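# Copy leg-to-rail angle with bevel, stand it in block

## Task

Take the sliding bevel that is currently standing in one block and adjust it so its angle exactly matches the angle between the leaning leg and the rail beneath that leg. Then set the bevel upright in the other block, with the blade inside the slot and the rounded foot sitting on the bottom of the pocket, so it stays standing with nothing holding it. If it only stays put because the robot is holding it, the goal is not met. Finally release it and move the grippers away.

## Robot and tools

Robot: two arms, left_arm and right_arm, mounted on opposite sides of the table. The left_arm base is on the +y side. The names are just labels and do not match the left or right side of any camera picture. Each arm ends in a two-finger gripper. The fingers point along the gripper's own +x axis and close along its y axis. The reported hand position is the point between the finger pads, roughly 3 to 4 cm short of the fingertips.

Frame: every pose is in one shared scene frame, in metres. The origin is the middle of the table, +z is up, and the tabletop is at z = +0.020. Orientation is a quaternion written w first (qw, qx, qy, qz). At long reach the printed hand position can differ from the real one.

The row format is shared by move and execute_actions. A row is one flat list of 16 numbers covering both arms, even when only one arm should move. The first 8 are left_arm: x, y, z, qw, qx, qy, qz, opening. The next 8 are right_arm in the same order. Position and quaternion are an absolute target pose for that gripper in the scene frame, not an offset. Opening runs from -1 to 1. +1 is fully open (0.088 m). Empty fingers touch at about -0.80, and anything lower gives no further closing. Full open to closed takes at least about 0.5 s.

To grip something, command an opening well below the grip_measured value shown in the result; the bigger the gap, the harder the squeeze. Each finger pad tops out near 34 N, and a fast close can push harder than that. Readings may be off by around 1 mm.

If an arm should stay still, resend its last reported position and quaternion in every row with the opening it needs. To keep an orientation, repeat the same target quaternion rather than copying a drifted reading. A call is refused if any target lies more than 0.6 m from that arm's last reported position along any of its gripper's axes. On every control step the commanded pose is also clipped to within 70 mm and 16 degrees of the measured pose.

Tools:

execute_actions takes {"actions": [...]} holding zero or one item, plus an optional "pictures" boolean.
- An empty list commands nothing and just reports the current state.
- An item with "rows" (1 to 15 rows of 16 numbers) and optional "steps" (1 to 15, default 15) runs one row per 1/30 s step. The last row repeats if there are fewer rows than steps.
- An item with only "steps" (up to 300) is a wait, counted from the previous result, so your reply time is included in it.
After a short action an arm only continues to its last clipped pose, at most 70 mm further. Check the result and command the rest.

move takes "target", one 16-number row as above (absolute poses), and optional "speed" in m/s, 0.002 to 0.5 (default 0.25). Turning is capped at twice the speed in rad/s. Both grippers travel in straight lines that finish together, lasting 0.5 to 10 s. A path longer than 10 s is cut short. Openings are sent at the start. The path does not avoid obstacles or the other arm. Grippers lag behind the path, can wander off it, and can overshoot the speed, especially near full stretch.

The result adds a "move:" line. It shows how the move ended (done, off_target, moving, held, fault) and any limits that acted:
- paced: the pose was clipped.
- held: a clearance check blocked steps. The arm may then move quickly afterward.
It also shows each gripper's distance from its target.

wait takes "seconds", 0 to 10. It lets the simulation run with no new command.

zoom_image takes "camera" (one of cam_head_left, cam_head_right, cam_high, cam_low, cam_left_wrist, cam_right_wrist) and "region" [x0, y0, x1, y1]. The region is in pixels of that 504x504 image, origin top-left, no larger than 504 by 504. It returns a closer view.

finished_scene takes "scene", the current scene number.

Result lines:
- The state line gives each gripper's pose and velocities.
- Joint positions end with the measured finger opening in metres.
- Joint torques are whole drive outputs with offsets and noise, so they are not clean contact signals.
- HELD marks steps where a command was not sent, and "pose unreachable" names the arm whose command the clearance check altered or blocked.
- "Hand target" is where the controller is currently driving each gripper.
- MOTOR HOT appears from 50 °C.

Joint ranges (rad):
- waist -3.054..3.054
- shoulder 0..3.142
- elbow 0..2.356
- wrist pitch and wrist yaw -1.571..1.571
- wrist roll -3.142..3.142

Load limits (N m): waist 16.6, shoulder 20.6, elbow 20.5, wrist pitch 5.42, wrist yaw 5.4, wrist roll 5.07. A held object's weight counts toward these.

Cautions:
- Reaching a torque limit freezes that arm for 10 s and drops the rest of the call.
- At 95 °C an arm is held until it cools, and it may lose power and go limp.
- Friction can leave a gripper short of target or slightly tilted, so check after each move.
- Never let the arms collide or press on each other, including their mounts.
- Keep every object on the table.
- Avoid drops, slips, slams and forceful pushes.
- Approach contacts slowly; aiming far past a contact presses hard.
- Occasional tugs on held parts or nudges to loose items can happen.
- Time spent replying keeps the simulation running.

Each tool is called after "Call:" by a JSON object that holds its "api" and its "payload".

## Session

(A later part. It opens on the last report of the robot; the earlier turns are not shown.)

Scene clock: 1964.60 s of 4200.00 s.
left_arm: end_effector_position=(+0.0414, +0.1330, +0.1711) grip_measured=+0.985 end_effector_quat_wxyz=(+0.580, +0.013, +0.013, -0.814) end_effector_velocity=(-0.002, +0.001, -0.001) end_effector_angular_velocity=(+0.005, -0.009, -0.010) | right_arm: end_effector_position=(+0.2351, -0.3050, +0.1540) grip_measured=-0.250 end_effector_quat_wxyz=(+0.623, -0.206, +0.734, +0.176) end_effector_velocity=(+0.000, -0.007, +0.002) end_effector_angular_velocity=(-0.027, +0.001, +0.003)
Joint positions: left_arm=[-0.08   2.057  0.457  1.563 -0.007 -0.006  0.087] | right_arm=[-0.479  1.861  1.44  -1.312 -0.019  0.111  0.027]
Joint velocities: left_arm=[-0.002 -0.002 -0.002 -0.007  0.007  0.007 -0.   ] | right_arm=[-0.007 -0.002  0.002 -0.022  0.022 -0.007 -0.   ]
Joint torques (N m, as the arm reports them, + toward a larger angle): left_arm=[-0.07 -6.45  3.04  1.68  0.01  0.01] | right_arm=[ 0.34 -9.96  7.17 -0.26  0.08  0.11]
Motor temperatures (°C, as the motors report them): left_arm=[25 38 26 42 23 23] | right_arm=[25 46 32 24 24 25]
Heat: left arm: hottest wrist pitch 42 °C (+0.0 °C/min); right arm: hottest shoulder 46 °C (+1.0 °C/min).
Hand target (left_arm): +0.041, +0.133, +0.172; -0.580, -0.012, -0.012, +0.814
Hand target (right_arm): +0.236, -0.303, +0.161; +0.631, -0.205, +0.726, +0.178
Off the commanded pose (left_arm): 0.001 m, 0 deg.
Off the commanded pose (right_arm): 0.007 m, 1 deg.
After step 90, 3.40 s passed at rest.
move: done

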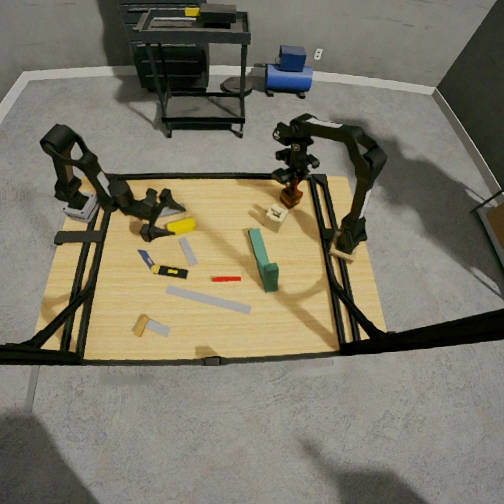

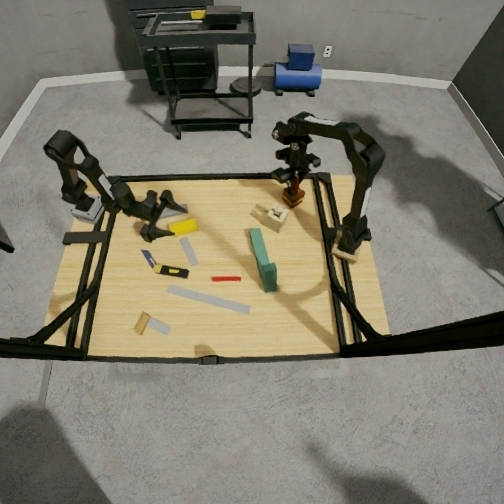

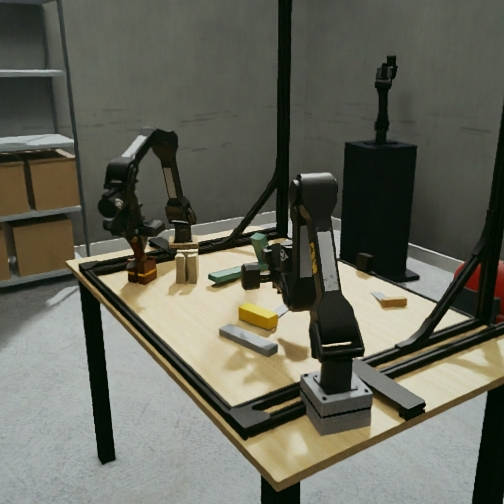

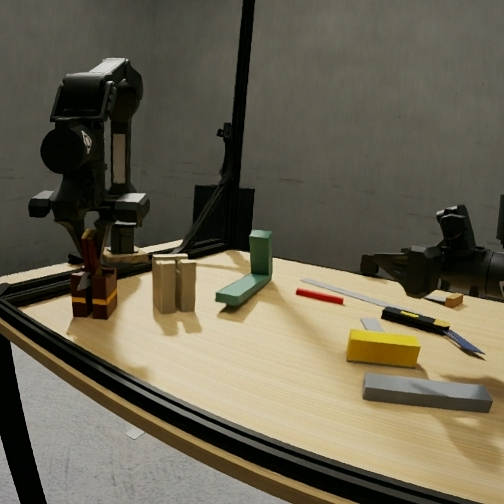

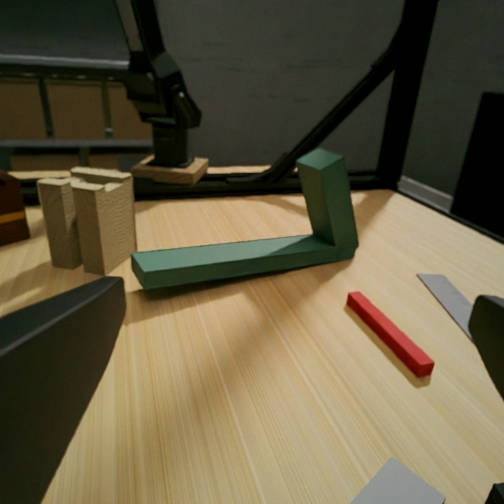

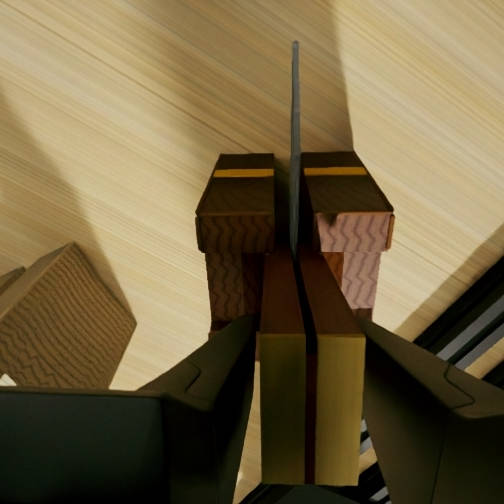

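Call:
{"api": "move", "payload": {"target": [0.0413,0.1329,0.1721,0.580,0.012,0.012,-0.814,1,0.2325,-0.3055,0.159,0.6315,-0.2048,0.7264,0.1781,-0.25], "speed": 0.01}}

Scene clock: 1981.13 s of 4200.00 s.
left_arm: end_effector_position=(+0.0415, +0.1331, +0.1710) grip_measured=+0.985 end_effector_quat_wxyz=(+0.580, +0.013, +0.013, -0.814) end_effector_velocity=(-0.002, +0.001, -0.001) end_effector_angular_velocity=(+0.009, +0.004, +0.000) | right_arm: end_effector_position=(+0.2344, -0.3049, +0.1565) grip_measured=-0.250 end_effector_quat_wxyz=(+0.628, -0.205, +0.730, +0.178) end_effector_velocity=(-0.003, -0.004, +0.002) end_effector_angular_velocity=(-0.004, +0.018, -0.001)
Joint positions: left_arm=[-0.08   2.057  0.456  1.563 -0.007 -0.006  0.087] | right_arm=[-0.477  1.846  1.432 -1.305 -0.019  0.112  0.027]
Joint velocities: left_arm=[-0.007 -0.002 -0.002 -0.007 -0.007 -0.007 -0.   ] | right_arm=[-0.007 -0.007 -0.002 -0.022 -0.007 -0.007 -0.   ]
Joint torques (N m, as the arm reports them, + toward a larger angle): left_arm=[-0.07 -6.47  2.98  1.67  0.    0.01] | right_arm=[ 0.32 -9.9   4.68  0.07  0.08  0.1 ]
Motor temperatures (°C, as the motors report them): left_arm=[25 38 26 43 23 23] | right_arm=[25 45 33 24 24 25]
Heat: left arm: hottest wrist pitch 43 °C (+1.0 °C/min); right arm: hottest shoulder 45 °C (+0.0 °C/min).
Hand target (left_arm): +0.041, +0.133, +0.172; -0.580, -0.012, -0.012, +0.814
Hand target (right_arm): +0.232, -0.305, +0.159; +0.631, -0.205, +0.726, +0.178
Off the commanded pose (left_arm): 0.001 m, 0 deg.
Off the commanded pose (right_arm): 0.003 m, 1 deg.
After step 90, 12.13 s passed at rest.
move: done

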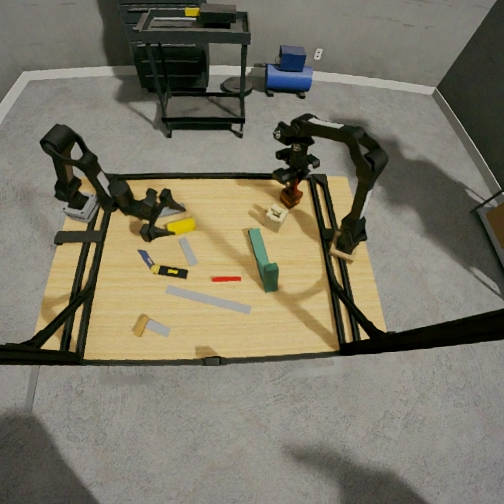

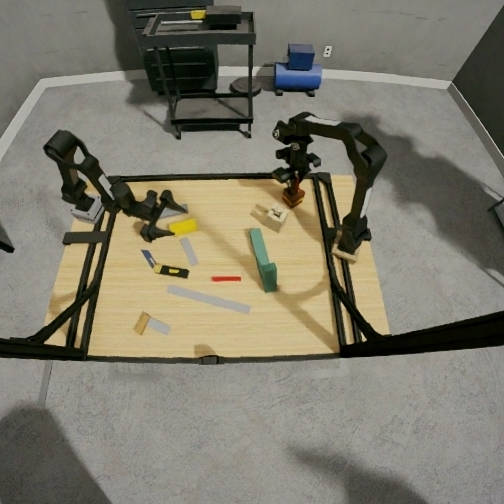

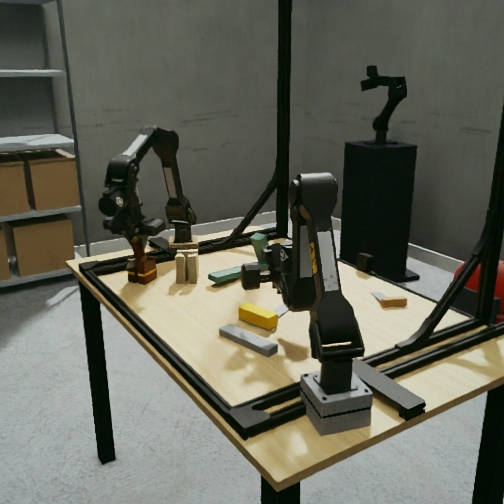

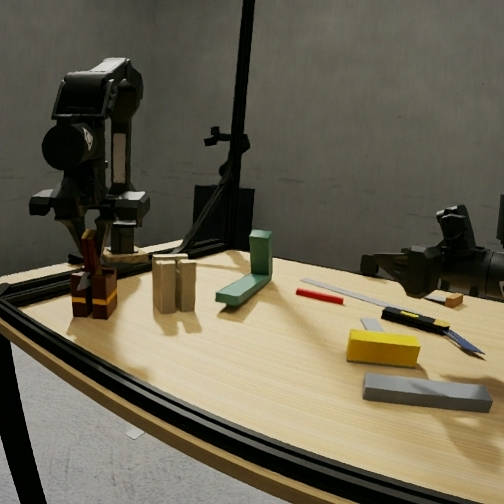

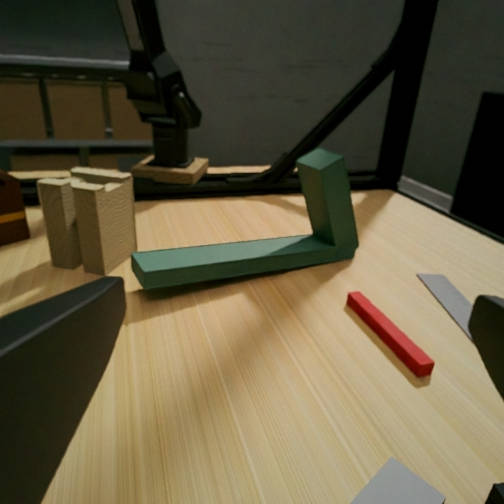

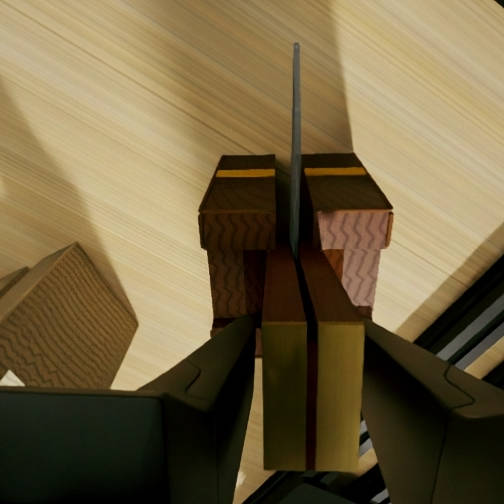

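Call:
{"api": "execute_actions", "payload": {"actions": [{"rows":[[0.0413,0.1329,0.1721,0.580,0.012,0.012,-0.814,1,0.2335,-0.3052,0.158,0.6290,-0.2048,0.7290,0.1781,-0.33],[0.0413,0.1329,0.1721,0.580,0.012,0.012,-0.814,1,0.2335,-0.3052,0.158,0.6290,-0.2048,0.7290,0.1781,-0.36],[0.0413,0.1329,0.1721,0.580,0.012,0.012,-0.814,1,0.2335,-0.3052,0.158,0.6290,-0.2048,0.7290,0.1781,-0.39],[0.0413,0.1329,0.1721,0.580,0.012,0.012,-0.814,1,0.2335,-0.3052,0.158,0.6290,-0.2048,0.7290,0.1781,-0.42],[0.0413,0.1329,0.1721,0.580,0.012,0.012,-0.814,1,0.2335,-0.3052,0.158,0.6290,-0.2048,0.7290,0.1781,-0.45],[0.0413,0.1329,0.1721,0.580,0.012,0.012,-0.814,1,0.2335,-0.3052,0.158,0.6290,-0.2048,0.7290,0.1781,-0.48],[0.0413,0.1329,0.1721,0.580,0.012,0.012,-0.814,1,0.2335,-0.3052,0.158,0.6290,-0.2048,0.7290,0.1781,-0.52],[0.0413,0.1329,0.1721,0.580,0.012,0.012,-0.814,1,0.2335,-0.3052,0.158,0.6290,-0.2048,0.7290,0.1781,-0.56],[0.0413,0.1329,0.1721,0.580,0.012,0.012,-0.814,1,0.2335,-0.3052,0.158,0.6290,-0.2048,0.7290,0.1781,-0.6]],"steps":15}], "pictures": false}}

Call:
{"api": "move", "payload": {"target": [0.0413,0.1329,0.1721,0.580,0.012,0.012,-0.814,1,0.2245,-0.3105,0.161,0.6776,-0.1927,0.6833,0.1911,-0.6], "speed": 0.01}}

Scene clock: 2000.77 s of 4200.00 s.
left_arm: end_effector_position=(+0.0415, +0.1331, +0.1710) grip_measured=+0.985 end_effector_quat_wxyz=(+0.580, +0.013, +0.013, -0.814) end_effector_velocity=(+0.000, +0.000, +0.002) end_effector_angular_velocity=(-0.005, +0.009, +0.015) | right_arm: end_effector_position=(+0.2340, -0.3049, +0.1564) grip_measured=-0.415 end_effector_quat_wxyz=(+0.627, -0.205, +0.730, +0.178) end_effector_velocity=(-0.001, -0.003, +0.002) end_effector_angular_velocity=(-0.006, -0.002, +0.006)
Joint positions: left_arm=[-0.08   2.057  0.456  1.563 -0.007 -0.006  0.087] | right_arm=[-0.477  1.845  1.431 -1.306 -0.02   0.112  0.019]
Joint velocities: left_arm=[-0.007 -0.002 -0.002  0.007 -0.022 -0.007 -0.   ] | right_arm=[-0.002 -0.007 -0.002 -0.007  0.007 -0.007 -0.   ]
Joint torques (N m, as the arm reports them, + toward a larger angle): left_arm=[-0.06 -6.46  3.04  1.68  0.    0.01] | right_arm=[ 0.09 -8.71  5.64 -0.19  0.03  0.04]
Motor temperatures (°C, as the motors report them): left_arm=[25 38 26 43 23 23] | right_arm=[25 45 31 24 24 25]
Heat: left arm: hottest wrist pitch 43 °C (+1.0 °C/min); right arm: hottest shoulder 45 °C (+0.0 °C/min).
Hand target (left_arm): +0.041, +0.133, +0.172; -0.580, -0.012, -0.012, +0.814
Hand target (right_arm): +0.234, -0.305, +0.158; +0.629, -0.205, +0.729, +0.178
Off the commanded pose (left_arm): 0.001 m, 0 deg.
Off the commanded pose (right_arm): 0.002 m, 0 deg.
Steps of this call (steps 1 to 90: nothing new was sent; then 16.13 s passed at rest; steps 91 to 105: all 15 steps of this action). Readings (end_effector_position):
91: left_arm (+0.0415, +0.1331, +0.1710) | right_arm (+0.2345, -0.3050, +0.1565)
92: left_arm (+0.0415, +0.1331, +0.1710) | right_arm (+0.2345, -0.3050, +0.1565)
94: left_arm (+0.0415, +0.1331, +0.1710) | right_arm (+0.2345, -0.3050, +0.1565)
98: left_arm (+0.0415, +0.1331, +0.1710) | right_arm (+0.2342, -0.3047, +0.1565)
105: the state above

Scene clock: 2008.33 s of 4200.00 s.
left_arm: end_effector_position=(+0.0414, +0.1331, +0.1710) grip_measured=+0.985 end_effector_quat_wxyz=(+0.580, +0.013, +0.013, -0.814) end_effector_velocity=(+0.001, +0.002, -0.006) end_effector_angular_velocity=(+0.028, -0.002, +0.005) | right_arm: end_effector_position=(+0.2270, -0.3097, +0.1590) grip_measured=-0.418 end_effector_quat_wxyz=(+0.675, -0.193, +0.686, +0.190) end_effector_velocity=(-0.002, -0.002, +0.001) end_effector_angular_velocity=(-0.007, -0.003, +0.010)
Joint positions: left_arm=[-0.08   2.057  0.456  1.563 -0.007 -0.006  0.087] | right_arm=[-0.466  1.702  1.278 -1.163 -0.003  0.125  0.019]
Joint velocities: left_arm=[-0.002 -0.002 -0.007 -0.022 -0.007 -0.007  0.   ] | right_arm=[ 0.002 -0.007 -0.002 -0.007  0.007 -0.007 -0.   ]
Joint torques (N m, as the arm reports them, + toward a larger angle): left_arm=[-0.04 -6.48  3.04  1.68  0.01  0.01] | right_arm=[ 0.37 -9.01  4.95  0.15  0.07  0.12]
Motor temperatures (°C, as the motors report them): left_arm=[25 38 26 43 23 23] | right_arm=[25 45 31 24 24 25]
Heat: left arm: hottest wrist pitch 43 °C (+1.0 °C/min); right arm: hottest shoulder 45 °C (-1.0 °C/min).
Hand target (left_arm): +0.041, +0.133, +0.172; -0.580, -0.012, -0.012, +0.814
Hand target (right_arm): +0.225, -0.310, +0.162; +0.678, -0.192, +0.683, +0.191
Off the commanded pose (left_arm): 0.001 m, 0 deg.
Off the commanded pose (right_arm): 0.003 m, 0 deg.
move: done

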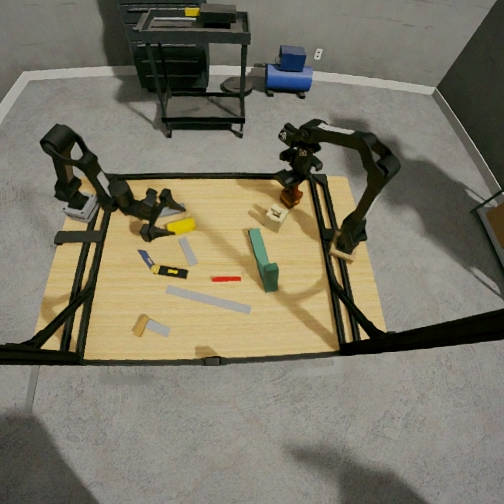

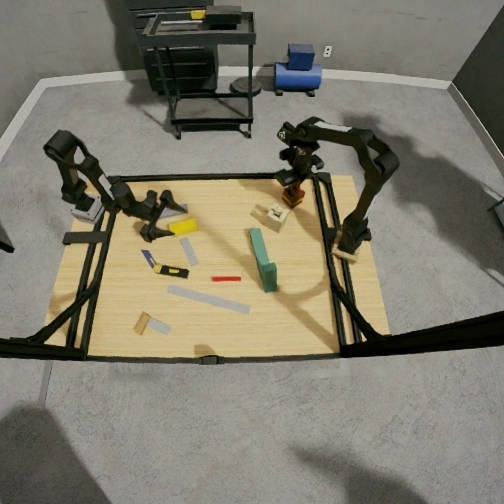

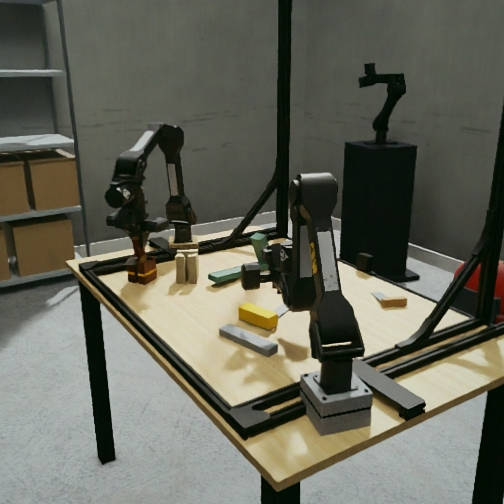

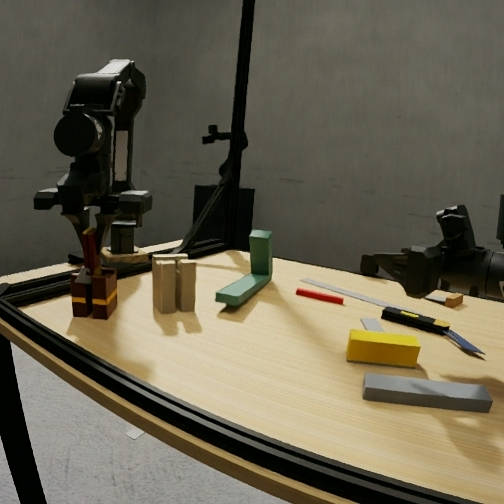

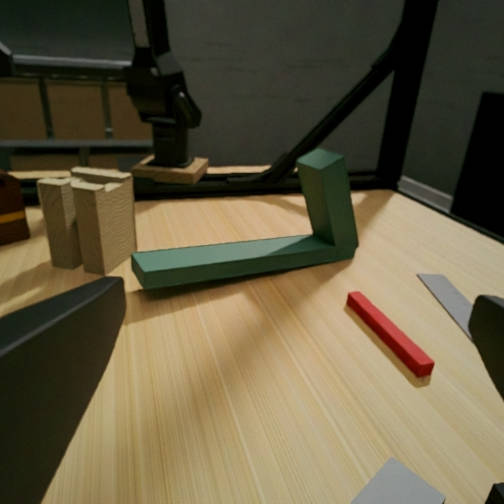

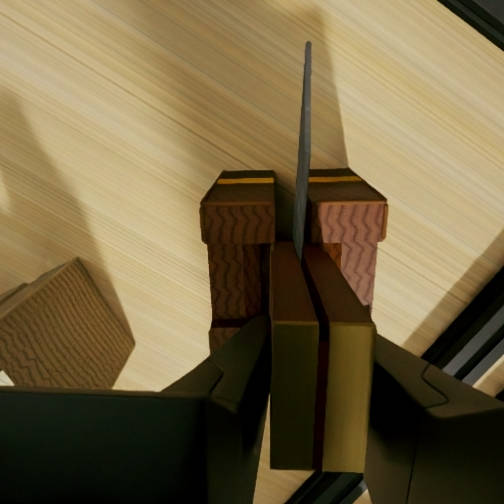

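Call:
{"api": "move", "payload": {"target": [0.0413,0.1329,0.1721,0.580,0.012,0.012,-0.814,1,0.2258,-0.3100,0.148,0.6776,-0.1927,0.6833,0.1911,-0.6], "speed": 0.004}}

Scene clock: 2016.73 s of 4200.00 s.
left_arm: end_effector_position=(+0.0414, +0.1331, +0.1710) grip_measured=+0.985 end_effector_quat_wxyz=(+0.580, +0.013, +0.013, -0.814) end_effector_velocity=(+0.002, -0.000, +0.002) end_effector_angular_velocity=(+0.000, +0.023, +0.011) | right_arm: end_effector_position=(+0.2262, -0.3101, +0.1553) grip_measured=-0.418 end_effector_quat_wxyz=(+0.680, -0.192, +0.682, +0.192) end_effector_velocity=(-0.002, -0.001, +0.000) end_effector_angular_velocity=(+0.013, +0.019, +0.015)
Joint positions: left_arm=[-0.08   2.057  0.456  1.563 -0.007 -0.006  0.087] | right_arm=[-0.465  1.691  1.25  -1.132 -0.002  0.125  0.019]
Joint velocities: left_arm=[ 0.002 -0.002 -0.002  0.007 -0.007 -0.022 -0.   ] | right_arm=[-0.007 -0.002 -0.002 -0.007 -0.022 -0.022 -0.   ]
Joint torques (N m, as the arm reports them, + toward a larger angle): left_arm=[-0.06 -6.47  3.03  1.68 -0.01  0.02] | right_arm=[ 0.14 -5.87  3.72  1.62  0.02  0.05]
Motor temperatures (°C, as the motors report them): left_arm=[25 38 26 43 23 23] | right_arm=[25 44 31 24 24 25]
Heat: left arm: hottest wrist pitch 43 °C (+1.0 °C/min); right arm: hottest shoulder 44 °C (-2.0 °C/min).
Hand target (left_arm): +0.041, +0.133, +0.172; -0.580, -0.012, -0.012, +0.814
Hand target (right_arm): +0.226, -0.310, +0.148; +0.678, -0.193, +0.683, +0.191
Off the commanded pose (left_arm): 0.001 m, 0 deg.
Off the commanded pose (right_arm): 0.007 m, 0 deg.
move: done

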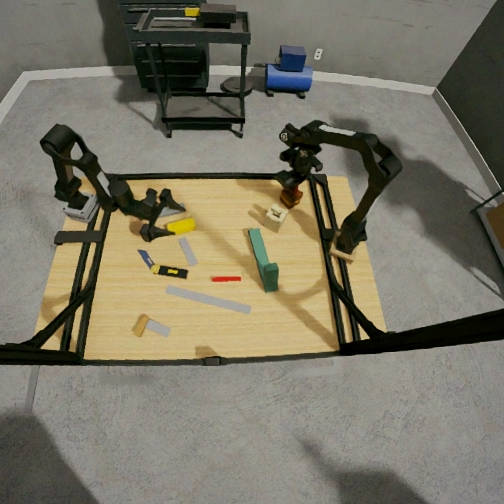

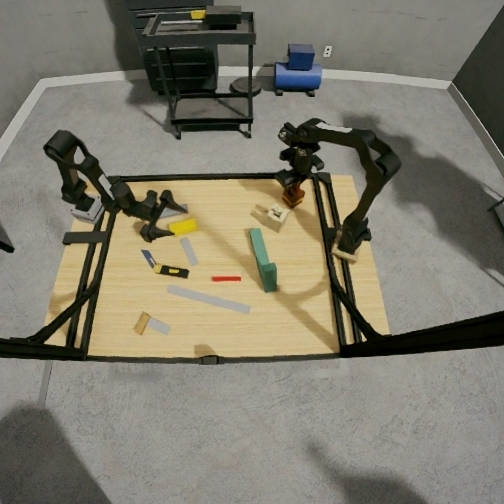

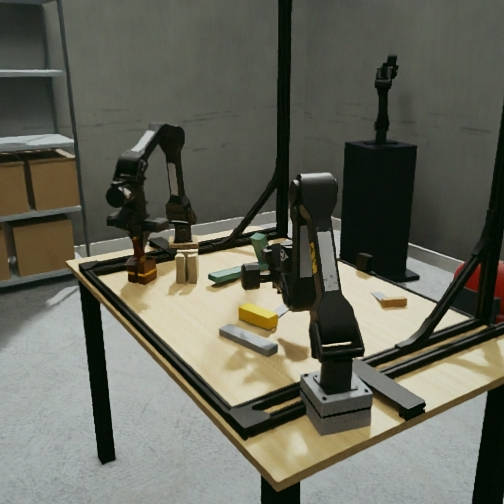

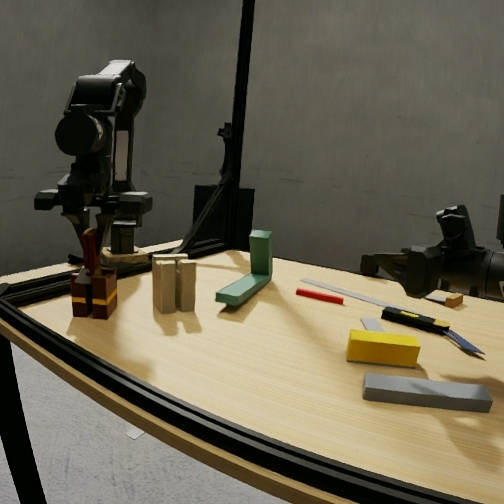

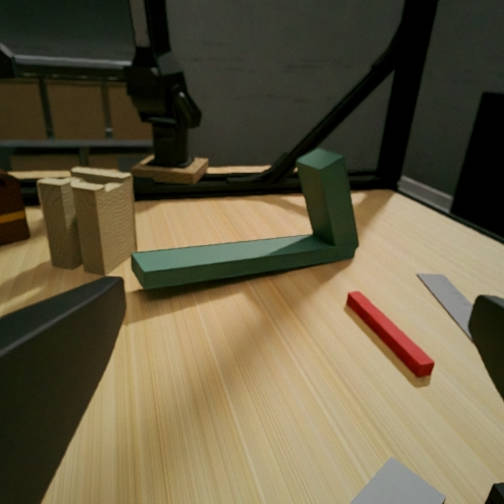

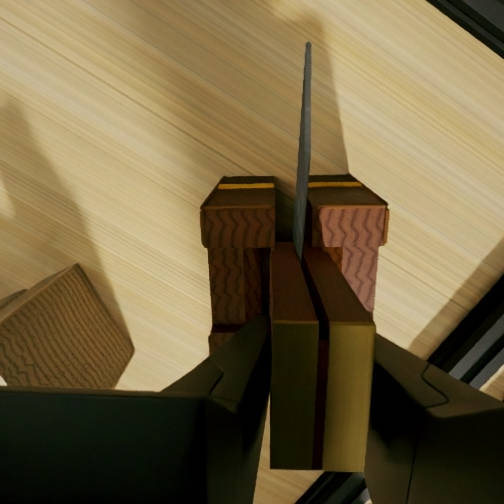

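Call:
{"api": "move", "payload": {"target": [0.0413,0.1329,0.1721,0.580,0.012,0.012,-0.814,1,0.2215,-0.3125,0.151,0.6776,-0.1927,0.6833,0.1911,-0.6], "speed": 0.004}}

Scene clock: 2031.80 s of 4200.00 s.
left_arm: end_effector_position=(+0.0413, +0.1332, +0.1710) grip_measured=+0.985 end_effector_quat_wxyz=(+0.580, +0.013, +0.013, -0.814) end_effector_velocity=(-0.001, +0.002, -0.001) end_effector_angular_velocity=(+0.009, +0.005, -0.009) | right_arm: end_effector_position=(+0.2262, -0.3101, +0.1559) grip_measured=-0.418 end_effector_quat_wxyz=(+0.683, -0.191, +0.678, +0.193) end_effector_velocity=(-0.002, -0.001, +0.000) end_effector_angular_velocity=(+0.001, +0.010, +0.005)
Joint positions: left_arm=[-0.08   2.057  0.456  1.563 -0.007 -0.006  0.087] | right_arm=[-0.464  1.681  1.241 -1.122 -0.     0.125  0.019]
Joint velocities: left_arm=[-0.002 -0.007 -0.007 -0.007  0.007 -0.007 -0.   ] | right_arm=[-0.002 -0.002 -0.002 -0.007 -0.007 -0.007 -0.   ]
Joint torques (N m, as the arm reports them, + toward a larger angle): left_arm=[-0.04 -6.46  3.03  1.68 -0.01  0.02] | right_arm=[ 0.27 -6.96  3.37  0.34 -0.08  0.11]
Motor temperatures (°C, as the motors report them): left_arm=[25 38 26 43 23 23] | right_arm=[25 41 30 26 24 25]
Heat: left arm: hottest wrist pitch 43 °C (+1.0 °C/min); right arm: hottest shoulder 41 °C (-4.1 °C/min).
Hand target (left_arm): +0.041, +0.133, +0.172; -0.580, -0.012, -0.012, +0.814
Hand target (right_arm): +0.222, -0.313, +0.151; +0.678, -0.193, +0.683, +0.191
Off the commanded pose (left_arm): 0.001 m, 0 deg.
Off the commanded pose (right_arm): 0.007 m, 1 deg.
move: done

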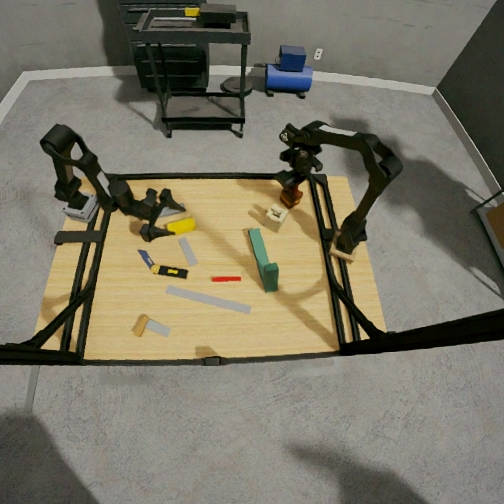

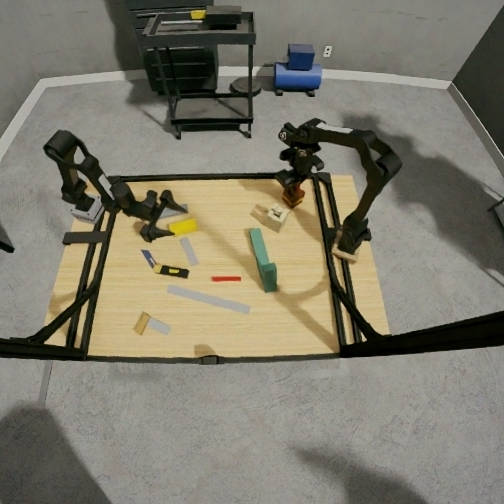

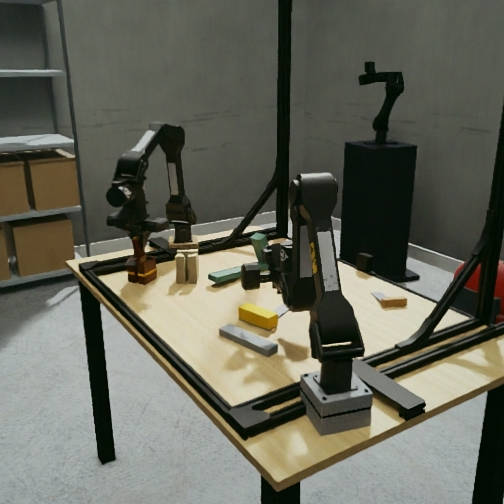

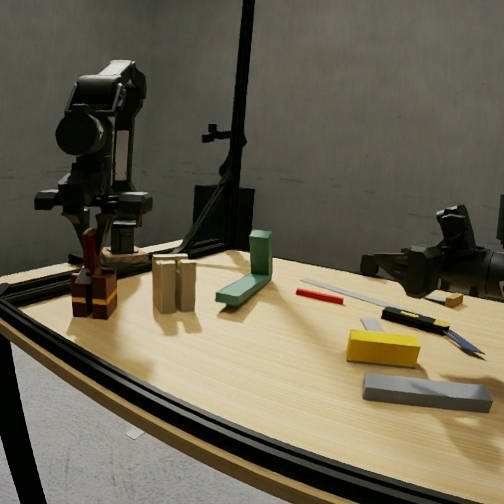

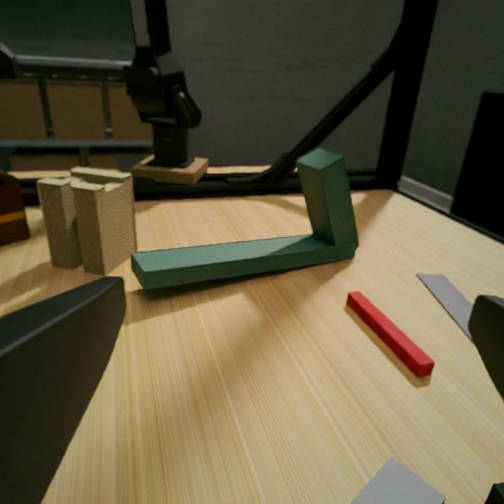

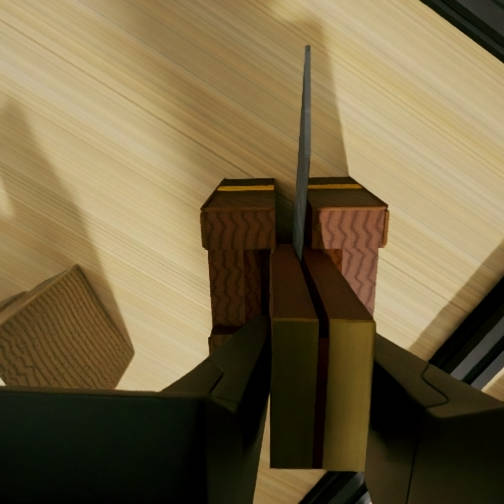

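Call:
{"api": "execute_actions", "payload": {"actions": []}}

Scene clock: 2058.30 s of 4200.00 s.
left_arm: end_effector_position=(+0.0413, +0.1331, +0.1712) grip_measured=+0.985 end_effector_quat_wxyz=(+0.580, +0.013, +0.013, -0.814) end_effector_velocity=(-0.002, +0.000, +0.000) end_effector_angular_velocity=(-0.000, -0.008, -0.000) | right_arm: end_effector_position=(+0.2258, -0.3103, +0.1559) grip_measured=-0.418 end_effector_quat_wxyz=(+0.684, -0.191, +0.677, +0.193) end_effector_velocity=(-0.002, -0.001, +0.001) end_effector_angular_velocity=(+0.004, +0.007, -0.010)
Joint positions: left_arm=[-0.08   2.057  0.457  1.564 -0.007 -0.006  0.087] | right_arm=[-0.463  1.678  1.238 -1.12   0.001  0.126  0.019]
Joint velocities: left_arm=[-0.007 -0.002  0.002 -0.007 -0.007  0.007  0.   ] | right_arm=[-0.002 -0.007 -0.002 -0.007 -0.007  0.007  0.   ]
Joint torques (N m, as the arm reports them, + toward a larger angle): left_arm=[-0.06 -6.45  3.03  1.68  0.    0.01] | right_arm=[ 0.2  -6.68  3.82  0.19 -0.08  0.08]
Motor temperatures (°C, as the motors report them): left_arm=[25 38 26 43 23 23] | right_arm=[25 40 29 25 24 25]
Heat: left arm: hottest wrist pitch 43 °C (+0.0 °C/min); right arm: hottest shoulder 40 °C (-5.1 °C/min).
Hand target (left_arm): +0.041, +0.133, +0.172; -0.580, -0.012, -0.012, +0.814
Hand target (right_arm): +0.222, -0.313, +0.151; +0.678, -0.193, +0.684, +0.191
Off the commanded pose (left_arm): 0.001 m, 0 deg.
Off the commanded pose (right_arm): 0.007 m, 1 deg.
Steps of this call (steps 1 to 795: nothing new was sent). Readings (end_effector_position):
1: left_arm (+0.0413, +0.1332, +0.1710) | right_arm (+0.2262, -0.3101, +0.1559)
2: left_arm (+0.0413, +0.1332, +0.1710) | right_arm (+0.2262, -0.3101, +0.1559)
4: left_arm (+0.0413, +0.1332, +0.1710) | right_arm (+0.2262, -0.3101, +0.1559)
8: left_arm (+0.0413, +0.1332, +0.1710) | right_arm (+0.2262, -0.3101, +0.1558)
795: the state above

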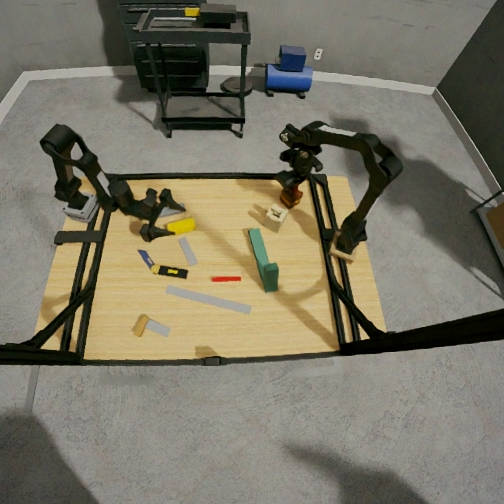

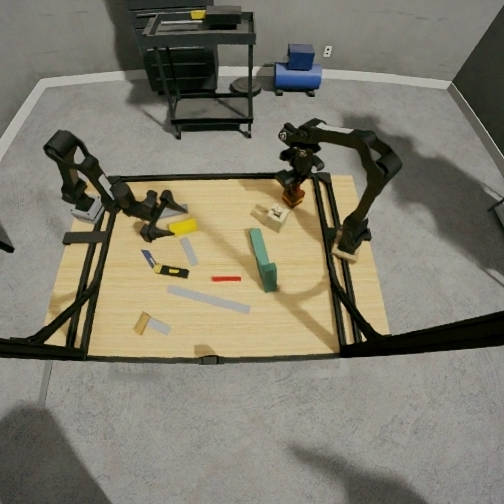

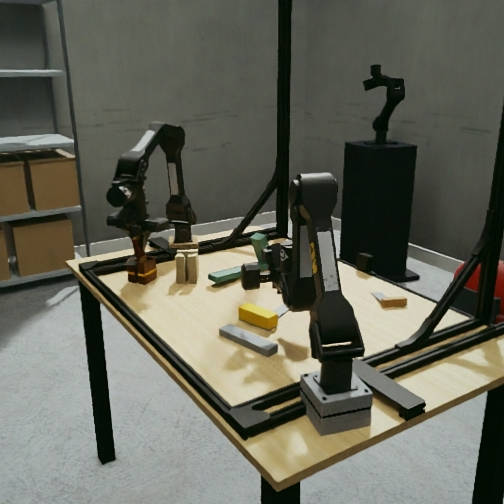

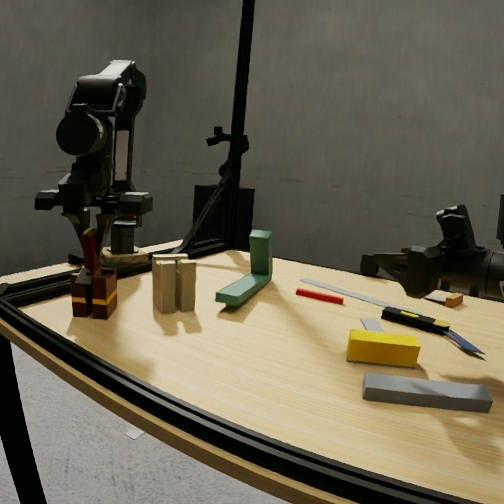

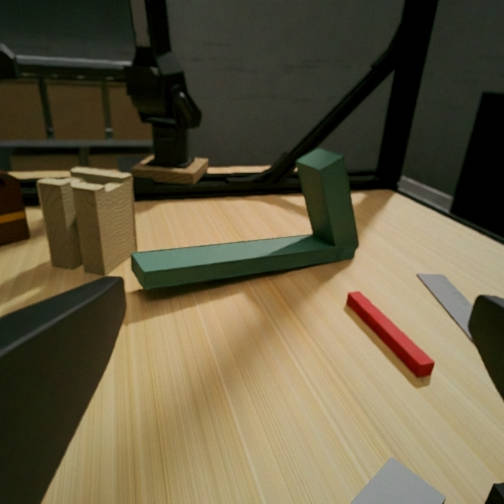

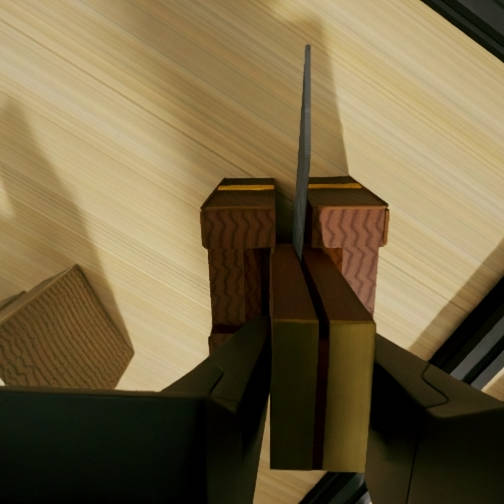

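Call:
{"api": "execute_actions", "payload": {"actions": [{"rows":[[0.0413,0.1329,0.1721,0.580,0.012,0.012,-0.814,1,0.2258,-0.3102,0.154,0.6800,-0.192,0.682,0.192,-0.6],[0.0413,0.1329,0.1721,0.580,0.012,0.012,-0.814,1,0.2258,-0.3102,0.154,0.6800,-0.192,0.682,0.192,-0.55],[0.0413,0.1329,0.1721,0.580,0.012,0.012,-0.814,1,0.2258,-0.3102,0.154,0.6800,-0.192,0.682,0.192,-0.5],[0.0413,0.1329,0.1721,0.580,0.012,0.012,-0.814,1,0.2258,-0.3102,0.154,0.6800,-0.192,0.682,0.192,-0.46],[0.0413,0.1329,0.1721,0.580,0.012,0.012,-0.814,1,0.2258,-0.3102,0.154,0.6800,-0.192,0.682,0.192,-0.43],[0.0413,0.1329,0.1721,0.580,0.012,0.012,-0.814,1,0.2258,-0.3102,0.154,0.6800,-0.192,0.682,0.192,-0.41],[0.0413,0.1329,0.1721,0.580,0.012,0.012,-0.814,1,0.2258,-0.3102,0.154,0.6800,-0.192,0.682,0.192,-0.39],[0.0413,0.1329,0.1721,0.580,0.012,0.012,-0.814,1,0.2258,-0.3102,0.154,0.6800,-0.192,0.682,0.192,-0.37],[0.0413,0.1329,0.1721,0.580,0.012,0.012,-0.814,1,0.2258,-0.3102,0.154,0.6800,-0.192,0.682,0.192,-0.34],[0.0413,0.1329,0.1721,0.580,0.012,0.012,-0.814,1,0.2258,-0.3102,0.154,0.6800,-0.192,0.682,0.192,-0.3],[0.0413,0.1329,0.1721,0.580,0.012,0.012,-0.814,1,0.2258,-0.3102,0.154,0.6800,-0.192,0.682,0.192,-0.25],[0.0413,0.1329,0.1721,0.580,0.012,0.012,-0.814,1,0.2258,-0.3102,0.154,0.6800,-0.192,0.682,0.192,-0.15],[0.0413,0.1329,0.1721,0.580,0.012,0.012,-0.814,1,0.2258,-0.3102,0.154,0.6800,-0.192,0.682,0.192,-0.05],[0.0413,0.1329,0.1721,0.580,0.012,0.012,-0.814,1,0.2258,-0.3102,0.154,0.6800,-0.192,0.682,0.192,0.05],[0.0413,0.1329,0.1721,0.580,0.012,0.012,-0.814,1,0.2258,-0.3102,0.156,0.6800,-0.192,0.682,0.192,0.1]],"steps":15}], "pictures": false}}

Call:
{"api": "move", "payload": {"target": [0.0413,0.1329,0.1721,0.580,0.012,0.012,-0.814,1,0.2258,-0.3102,0.225,0.6800,-0.192,0.682,0.192,0.1], "speed": 0.05}}

Scene clock: 2080.53 s of 4200.00 s.
left_arm: end_effector_position=(+0.0413, +0.1331, +0.1712) grip_measured=+0.985 end_effector_quat_wxyz=(+0.580, +0.013, +0.013, -0.814) end_effector_velocity=(+0.002, -0.000, -0.003) end_effector_angular_velocity=(+0.014, +0.002, +0.020) | right_arm: end_effector_position=(+0.2247, -0.3109, +0.1556) grip_measured=-0.102 end_effector_quat_wxyz=(+0.682, -0.192, +0.679, +0.193) end_effector_velocity=(-0.008, -0.003, -0.001) end_effector_angular_velocity=(-0.009, +0.046, -0.010)
Joint positions: left_arm=[-0.08   2.057  0.457  1.564 -0.007 -0.006  0.087] | right_arm=[-0.463  1.679  1.238 -1.126 -0.     0.127  0.034]
Joint velocities: left_arm=[-0.002  0.002 -0.002 -0.007 -0.022 -0.007 -0.   ] | right_arm=[-0.002  0.002 -0.002 -0.037 -0.022  0.007  0.108]
Joint torques (N m, as the arm reports them, + toward a larger angle): left_arm=[-0.02 -6.45  2.98  1.66  0.01  0.01] | right_arm=[-0.07 -5.72  7.42 -0.06 -0.07 -0.02]
Motor temperatures (°C, as the motors report them): left_arm=[25 38 26 43 23 23] | right_arm=[25 39 29 24 24 25]
Heat: left arm: hottest wrist pitch 43 °C (+0.0 °C/min); right arm: hottest shoulder 39 °C (-4.0 °C/min).
Hand target (left_arm): +0.041, +0.133, +0.172; -0.580, -0.012, -0.012, +0.814
Hand target (right_arm): +0.226, -0.310, +0.156; +0.680, -0.192, +0.682, +0.192
Off the commanded pose (left_arm): 0.001 m, 0 deg.
Off the commanded pose (right_arm): 0.001 m, 0 deg.
Steps of this call (steps 1 to 652: nothing new was sent; steps 653 to 667: all 15 steps of this action). Readings (end_effector_position):
653: left_arm (+0.0413, +0.1331, +0.1712) | right_arm (+0.2254, -0.3104, +0.1560)
654: left_arm (+0.0413, +0.1331, +0.1712) | right_arm (+0.2254, -0.3104, +0.1560)
656: left_arm (+0.0413, +0.1331, +0.1712) | right_arm (+0.2255, -0.3104, +0.1562)
660: left_arm (+0.0413, +0.1331, +0.1712) | right_arm (+0.2255, -0.3103, +0.1565)
667: the state above

Scene clock: 2082.77 s of 4200.00 s.
left_arm: end_effector_position=(+0.0413, +0.1331, +0.1712) grip_measured=+0.985 end_effector_quat_wxyz=(+0.580, +0.013, +0.013, -0.814) end_effector_velocity=(+0.000, +0.001, -0.004) end_effector_angular_velocity=(+0.023, -0.001, +0.005) | right_arm: end_effector_position=(+0.2248, -0.3108, +0.2204) grip_measured=+0.100 end_effector_quat_wxyz=(+0.675, -0.194, +0.686, +0.190) end_effector_velocity=(-0.003, -0.000, +0.005) end_effector_angular_velocity=(+0.004, +0.007, +0.024)
Joint positions: left_arm=[-0.08   2.057  0.457  1.564 -0.007 -0.006  0.087] | right_arm=[-0.463  1.679  1.496 -1.404  0.     0.127  0.044]
Joint velocities: left_arm=[-0.002 -0.002 -0.002 -0.022 -0.007 -0.007 -0.   ] | right_arm=[ 0.002 -0.007  0.012 -0.022 -0.007 -0.022 -0.   ]
Joint torques (N m, as the arm reports them, + toward a larger angle): left_arm=[-0.01 -6.47  2.98  1.67  0.01  0.02] | right_arm=[-0.05 -7.63  7.76 -0.04 -0.06 -0.01]
Motor temperatures (°C, as the motors report them): left_arm=[25 38 26 43 23 23] | right_arm=[25 39 29 24 24 25]
Heat: left arm: hottest wrist pitch 43 °C (+0.0 °C/min); right arm: hottest shoulder 39 °C (-4.0 °C/min).
Hand target (left_arm): +0.041, +0.133, +0.172; -0.580, -0.012, -0.012, +0.814
Hand target (right_arm): +0.226, -0.310, +0.225; +0.680, -0.192, +0.681, +0.192
Off the commanded pose (left_arm): 0.001 m, 0 deg.
Off the commanded pose (right_arm): 0.005 m, 1 deg.
move: done

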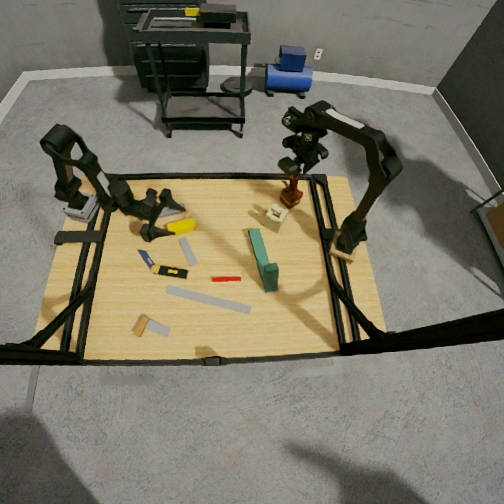

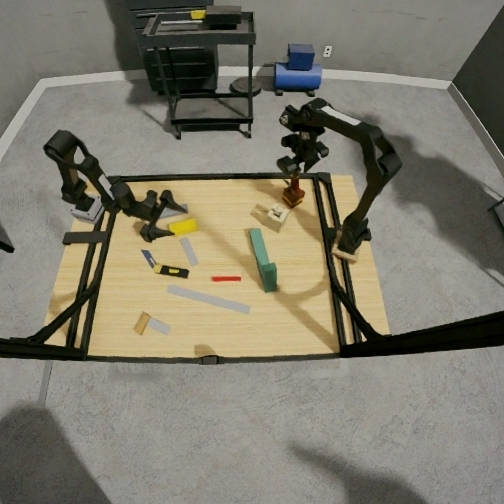

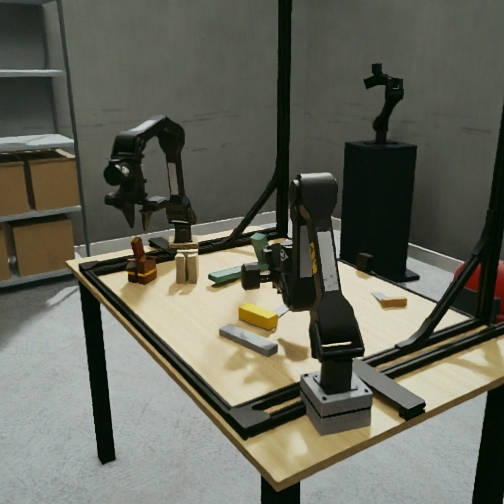

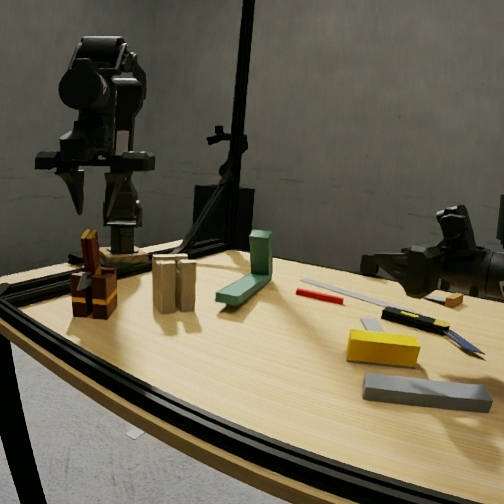

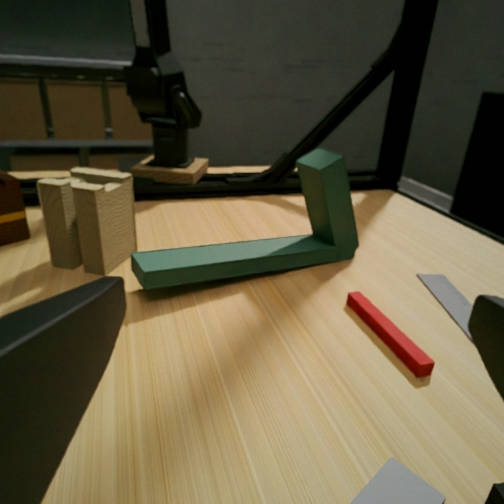

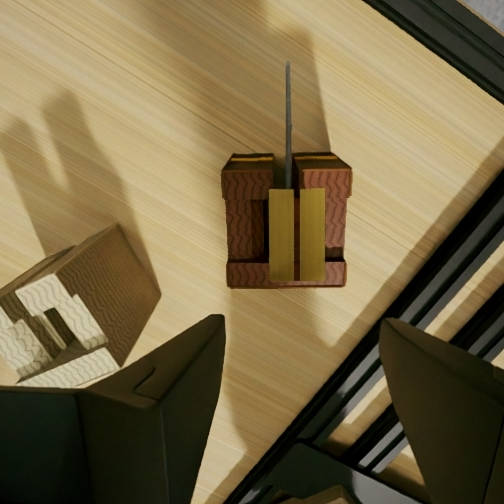

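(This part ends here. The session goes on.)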